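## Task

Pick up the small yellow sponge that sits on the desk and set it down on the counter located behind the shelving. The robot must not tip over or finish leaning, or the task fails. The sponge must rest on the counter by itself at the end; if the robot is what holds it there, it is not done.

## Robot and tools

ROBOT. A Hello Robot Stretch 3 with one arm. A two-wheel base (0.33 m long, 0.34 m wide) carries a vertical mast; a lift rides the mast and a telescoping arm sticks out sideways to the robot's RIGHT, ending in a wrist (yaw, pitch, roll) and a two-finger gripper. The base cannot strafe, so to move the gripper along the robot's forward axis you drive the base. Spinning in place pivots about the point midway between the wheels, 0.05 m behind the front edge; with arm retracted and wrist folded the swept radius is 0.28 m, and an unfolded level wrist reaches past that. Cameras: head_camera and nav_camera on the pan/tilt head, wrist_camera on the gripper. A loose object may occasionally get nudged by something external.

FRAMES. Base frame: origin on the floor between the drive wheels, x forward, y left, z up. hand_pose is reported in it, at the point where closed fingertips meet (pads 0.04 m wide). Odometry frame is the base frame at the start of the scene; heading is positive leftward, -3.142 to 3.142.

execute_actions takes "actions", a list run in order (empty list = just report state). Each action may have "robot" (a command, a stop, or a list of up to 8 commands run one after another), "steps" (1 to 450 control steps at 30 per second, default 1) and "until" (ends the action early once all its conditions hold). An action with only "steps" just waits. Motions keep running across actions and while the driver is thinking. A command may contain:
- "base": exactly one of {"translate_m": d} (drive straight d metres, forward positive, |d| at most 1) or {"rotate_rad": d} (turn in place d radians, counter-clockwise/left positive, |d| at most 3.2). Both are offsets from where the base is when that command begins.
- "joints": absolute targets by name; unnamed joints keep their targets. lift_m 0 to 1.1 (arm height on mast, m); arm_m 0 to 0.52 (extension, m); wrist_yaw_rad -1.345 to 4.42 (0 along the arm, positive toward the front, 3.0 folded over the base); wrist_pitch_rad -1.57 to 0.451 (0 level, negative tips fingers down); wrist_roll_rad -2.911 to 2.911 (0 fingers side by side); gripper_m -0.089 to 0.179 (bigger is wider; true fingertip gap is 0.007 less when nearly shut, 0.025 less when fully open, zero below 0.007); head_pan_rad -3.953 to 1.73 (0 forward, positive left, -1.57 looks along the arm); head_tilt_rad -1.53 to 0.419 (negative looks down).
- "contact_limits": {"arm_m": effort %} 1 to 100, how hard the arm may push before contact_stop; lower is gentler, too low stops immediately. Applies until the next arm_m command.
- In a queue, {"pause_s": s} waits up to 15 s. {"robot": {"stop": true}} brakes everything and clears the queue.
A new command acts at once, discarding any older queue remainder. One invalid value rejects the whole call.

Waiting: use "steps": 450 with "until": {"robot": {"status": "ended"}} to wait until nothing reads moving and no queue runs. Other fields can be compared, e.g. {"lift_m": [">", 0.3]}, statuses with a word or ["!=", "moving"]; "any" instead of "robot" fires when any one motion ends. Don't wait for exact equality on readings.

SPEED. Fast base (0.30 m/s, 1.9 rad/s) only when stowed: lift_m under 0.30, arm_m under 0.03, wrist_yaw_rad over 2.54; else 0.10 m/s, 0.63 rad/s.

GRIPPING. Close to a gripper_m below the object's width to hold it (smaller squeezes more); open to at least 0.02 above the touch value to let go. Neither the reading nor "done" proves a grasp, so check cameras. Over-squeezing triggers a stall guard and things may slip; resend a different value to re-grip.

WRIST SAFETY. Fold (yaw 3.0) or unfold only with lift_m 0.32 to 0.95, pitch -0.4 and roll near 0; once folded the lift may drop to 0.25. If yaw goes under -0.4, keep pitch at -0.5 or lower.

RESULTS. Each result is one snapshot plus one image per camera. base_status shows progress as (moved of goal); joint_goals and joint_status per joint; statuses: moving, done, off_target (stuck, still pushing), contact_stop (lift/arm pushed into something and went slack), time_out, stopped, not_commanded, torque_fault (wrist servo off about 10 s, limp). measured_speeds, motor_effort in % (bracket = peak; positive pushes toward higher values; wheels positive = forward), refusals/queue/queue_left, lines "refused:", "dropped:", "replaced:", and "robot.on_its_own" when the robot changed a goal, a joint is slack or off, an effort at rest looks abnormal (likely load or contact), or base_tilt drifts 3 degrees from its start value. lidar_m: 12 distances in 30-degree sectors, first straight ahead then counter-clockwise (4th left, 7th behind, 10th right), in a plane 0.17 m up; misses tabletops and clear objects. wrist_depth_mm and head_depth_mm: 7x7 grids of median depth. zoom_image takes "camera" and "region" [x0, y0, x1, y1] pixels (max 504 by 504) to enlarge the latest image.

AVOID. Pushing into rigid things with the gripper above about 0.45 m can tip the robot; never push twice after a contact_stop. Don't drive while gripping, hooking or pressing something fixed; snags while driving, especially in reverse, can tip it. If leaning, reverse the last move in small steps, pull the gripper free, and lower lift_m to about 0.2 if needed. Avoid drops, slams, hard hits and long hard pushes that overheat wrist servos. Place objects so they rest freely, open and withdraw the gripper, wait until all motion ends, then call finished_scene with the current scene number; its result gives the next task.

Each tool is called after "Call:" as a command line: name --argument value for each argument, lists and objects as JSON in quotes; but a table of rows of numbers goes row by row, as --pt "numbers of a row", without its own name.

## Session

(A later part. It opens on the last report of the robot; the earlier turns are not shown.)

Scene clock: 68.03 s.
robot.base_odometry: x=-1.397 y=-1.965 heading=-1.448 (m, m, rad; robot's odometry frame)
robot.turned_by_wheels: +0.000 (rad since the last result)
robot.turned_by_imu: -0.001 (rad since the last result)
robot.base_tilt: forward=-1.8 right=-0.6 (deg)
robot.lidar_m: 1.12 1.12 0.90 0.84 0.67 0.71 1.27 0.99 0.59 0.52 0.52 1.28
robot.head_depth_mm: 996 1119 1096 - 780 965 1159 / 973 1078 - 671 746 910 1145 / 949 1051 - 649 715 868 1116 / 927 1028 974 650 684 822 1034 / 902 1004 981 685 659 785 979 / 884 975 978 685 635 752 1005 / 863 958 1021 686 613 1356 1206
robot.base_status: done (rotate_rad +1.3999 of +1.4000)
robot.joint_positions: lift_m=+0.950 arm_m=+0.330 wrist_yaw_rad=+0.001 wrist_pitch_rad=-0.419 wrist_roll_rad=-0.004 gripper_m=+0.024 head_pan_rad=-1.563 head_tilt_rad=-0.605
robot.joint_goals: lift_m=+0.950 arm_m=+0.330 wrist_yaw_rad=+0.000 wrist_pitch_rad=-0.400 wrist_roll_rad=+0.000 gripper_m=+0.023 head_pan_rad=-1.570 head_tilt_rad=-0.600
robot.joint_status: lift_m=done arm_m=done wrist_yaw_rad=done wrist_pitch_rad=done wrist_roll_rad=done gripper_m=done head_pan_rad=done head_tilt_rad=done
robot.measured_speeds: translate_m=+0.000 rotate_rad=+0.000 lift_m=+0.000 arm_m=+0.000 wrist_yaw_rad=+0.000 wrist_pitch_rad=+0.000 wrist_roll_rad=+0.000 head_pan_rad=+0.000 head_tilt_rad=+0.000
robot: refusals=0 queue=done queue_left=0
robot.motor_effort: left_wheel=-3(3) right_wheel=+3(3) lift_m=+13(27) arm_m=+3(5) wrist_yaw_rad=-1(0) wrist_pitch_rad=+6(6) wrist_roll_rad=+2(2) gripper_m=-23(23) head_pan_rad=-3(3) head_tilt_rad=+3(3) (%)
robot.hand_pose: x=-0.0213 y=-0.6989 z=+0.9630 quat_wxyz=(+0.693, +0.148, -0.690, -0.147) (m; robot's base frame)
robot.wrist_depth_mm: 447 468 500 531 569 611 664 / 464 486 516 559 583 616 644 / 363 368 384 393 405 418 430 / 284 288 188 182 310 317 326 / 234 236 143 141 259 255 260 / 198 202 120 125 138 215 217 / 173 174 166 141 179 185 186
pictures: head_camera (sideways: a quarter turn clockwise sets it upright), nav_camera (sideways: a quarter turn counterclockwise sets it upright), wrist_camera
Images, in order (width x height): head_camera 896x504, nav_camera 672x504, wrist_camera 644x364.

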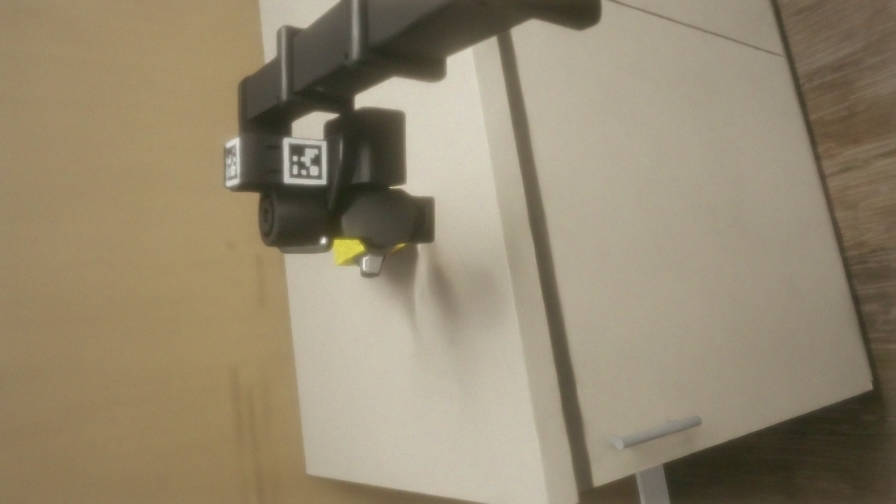

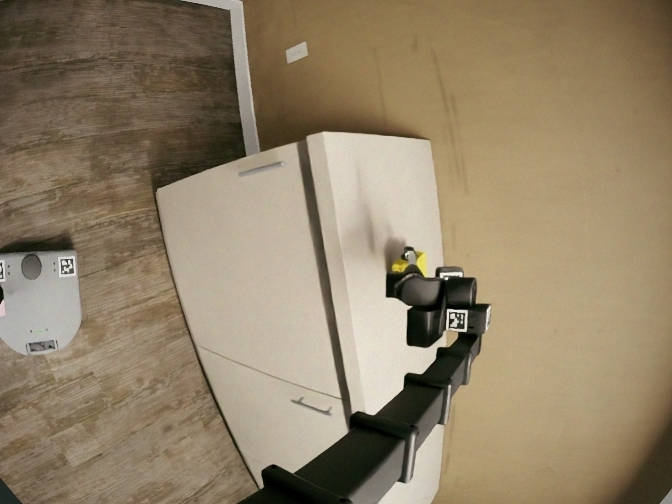

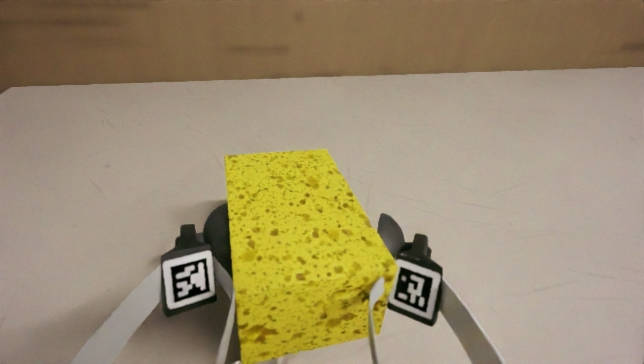

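Call:
execute_actions --actions '[{"robot":[{"joints":{"lift_m":0.925}},{"joints":{"gripper_m":0.13}},{"joints":{"lift_m":1.0}}],"steps":450,"until":{"robot":{"status":"ended"}}}]'

Scene clock: 72.17 s.
robot.base_odometry: x=-1.397 y=-1.965 heading=-1.448 (m, m, rad; robot's odometry frame)
robot.turned_by_wheels: +0.000 (rad since the last result)
robot.turned_by_imu: -0.001 (rad since the last result)
robot.base_tilt: forward=-1.7 right=-0.5 (deg)
robot.lidar_m: 1.12 1.12 0.90 0.84 0.67 0.70 1.27 0.99 0.59 0.52 0.52 1.28
robot.head_depth_mm: 998 1084 - 698 776 962 1167 / 969 1050 857 674 745 911 1140 / 947 1014 - 677 715 864 1118 / 924 1012 1032 680 683 821 1041 / 906 1010 979 681 661 788 976 / 886 976 984 684 634 751 999 / 861 955 1024 688 613 1351 1201
robot.base_status: done (rotate_rad +1.3999 of +1.4000)
robot.joint_positions: lift_m=+1.000 arm_m=+0.330 wrist_yaw_rad=+0.001 wrist_pitch_rad=-0.419 wrist_roll_rad=-0.004 gripper_m=+0.130 head_pan_rad=-1.563 head_tilt_rad=-0.605
robot.joint_goals: lift_m=+1.000 arm_m=+0.330 wrist_yaw_rad=+0.000 wrist_pitch_rad=-0.400 wrist_roll_rad=+0.000 gripper_m=+0.130 head_pan_rad=-1.570 head_tilt_rad=-0.600
robot.joint_status: lift_m=done arm_m=done wrist_yaw_rad=done wrist_pitch_rad=done wrist_roll_rad=done gripper_m=done head_pan_rad=done head_tilt_rad=done
robot.measured_speeds: translate_m=+0.000 rotate_rad=+0.000 lift_m=+0.000 arm_m=+0.000 wrist_yaw_rad=+0.000 wrist_pitch_rad=+0.000 wrist_roll_rad=+0.000 head_pan_rad=+0.000 head_tilt_rad=+0.000
robot: refusals=0 queue=done queue_left=0
robot.motor_effort: left_wheel=-3(3) right_wheel=+3(3) lift_m=+27(29) arm_m=+3(3) wrist_yaw_rad=-1(1) wrist_pitch_rad=+5(6) wrist_roll_rad=+2(2) gripper_m=+0(95) head_pan_rad=-3(3) head_tilt_rad=+3(3) (%)
robot.hand_pose: x=-0.0213 y=-0.6990 z=+1.0120 quat_wxyz=(+0.693, +0.148, -0.690, -0.147) (m; robot's base frame)
robot.wrist_depth_mm: 444 470 499 537 574 610 671 / 478 505 544 581 619 668 724 / 469 479 489 507 525 539 559 / 365 372 383 392 401 411 421 / 301 316 311 318 325 332 339 / 261 - 247 218 270 277 280 / 217 224 221 183 234 231 242
pictures: head_camera (sideways: a quarter turn clockwise sets it upright), nav_camera (sideways: a quarter turn counterclockwise sets it upright), wrist_camera
Images, in order (width x height): head_camera 896x504, nav_camera 672x504, wrist_camera 644x364.

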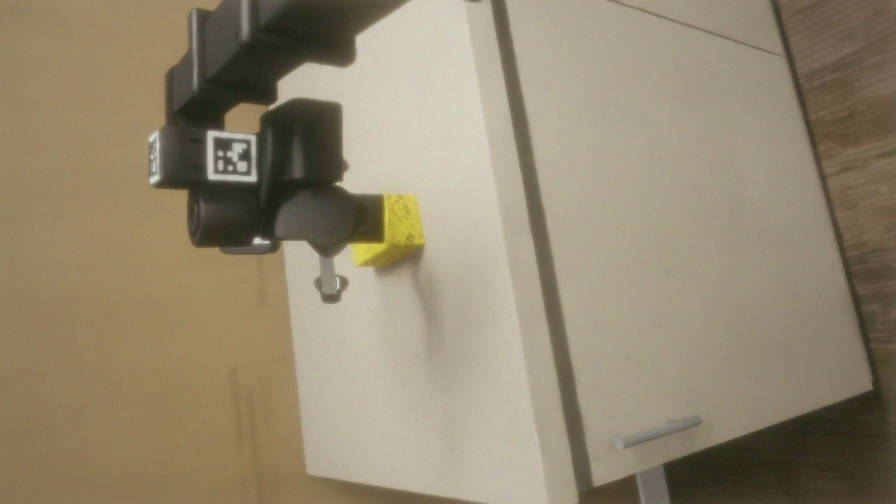

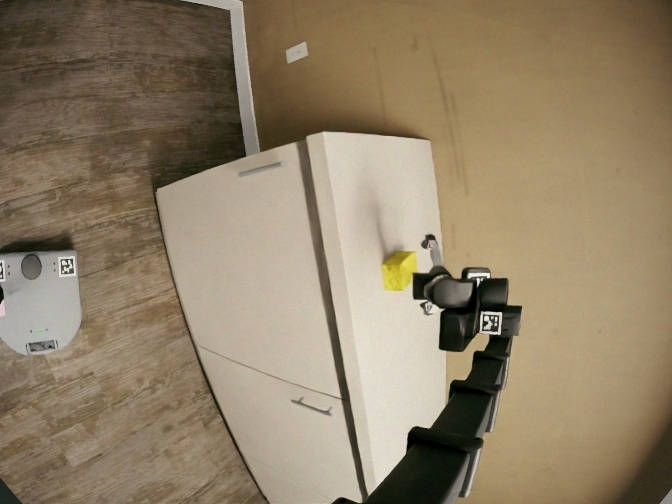

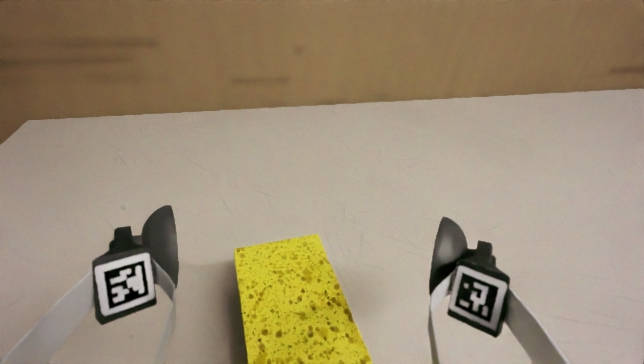

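Call:
finished_scene --scene 2

The scene is finished: the task was done.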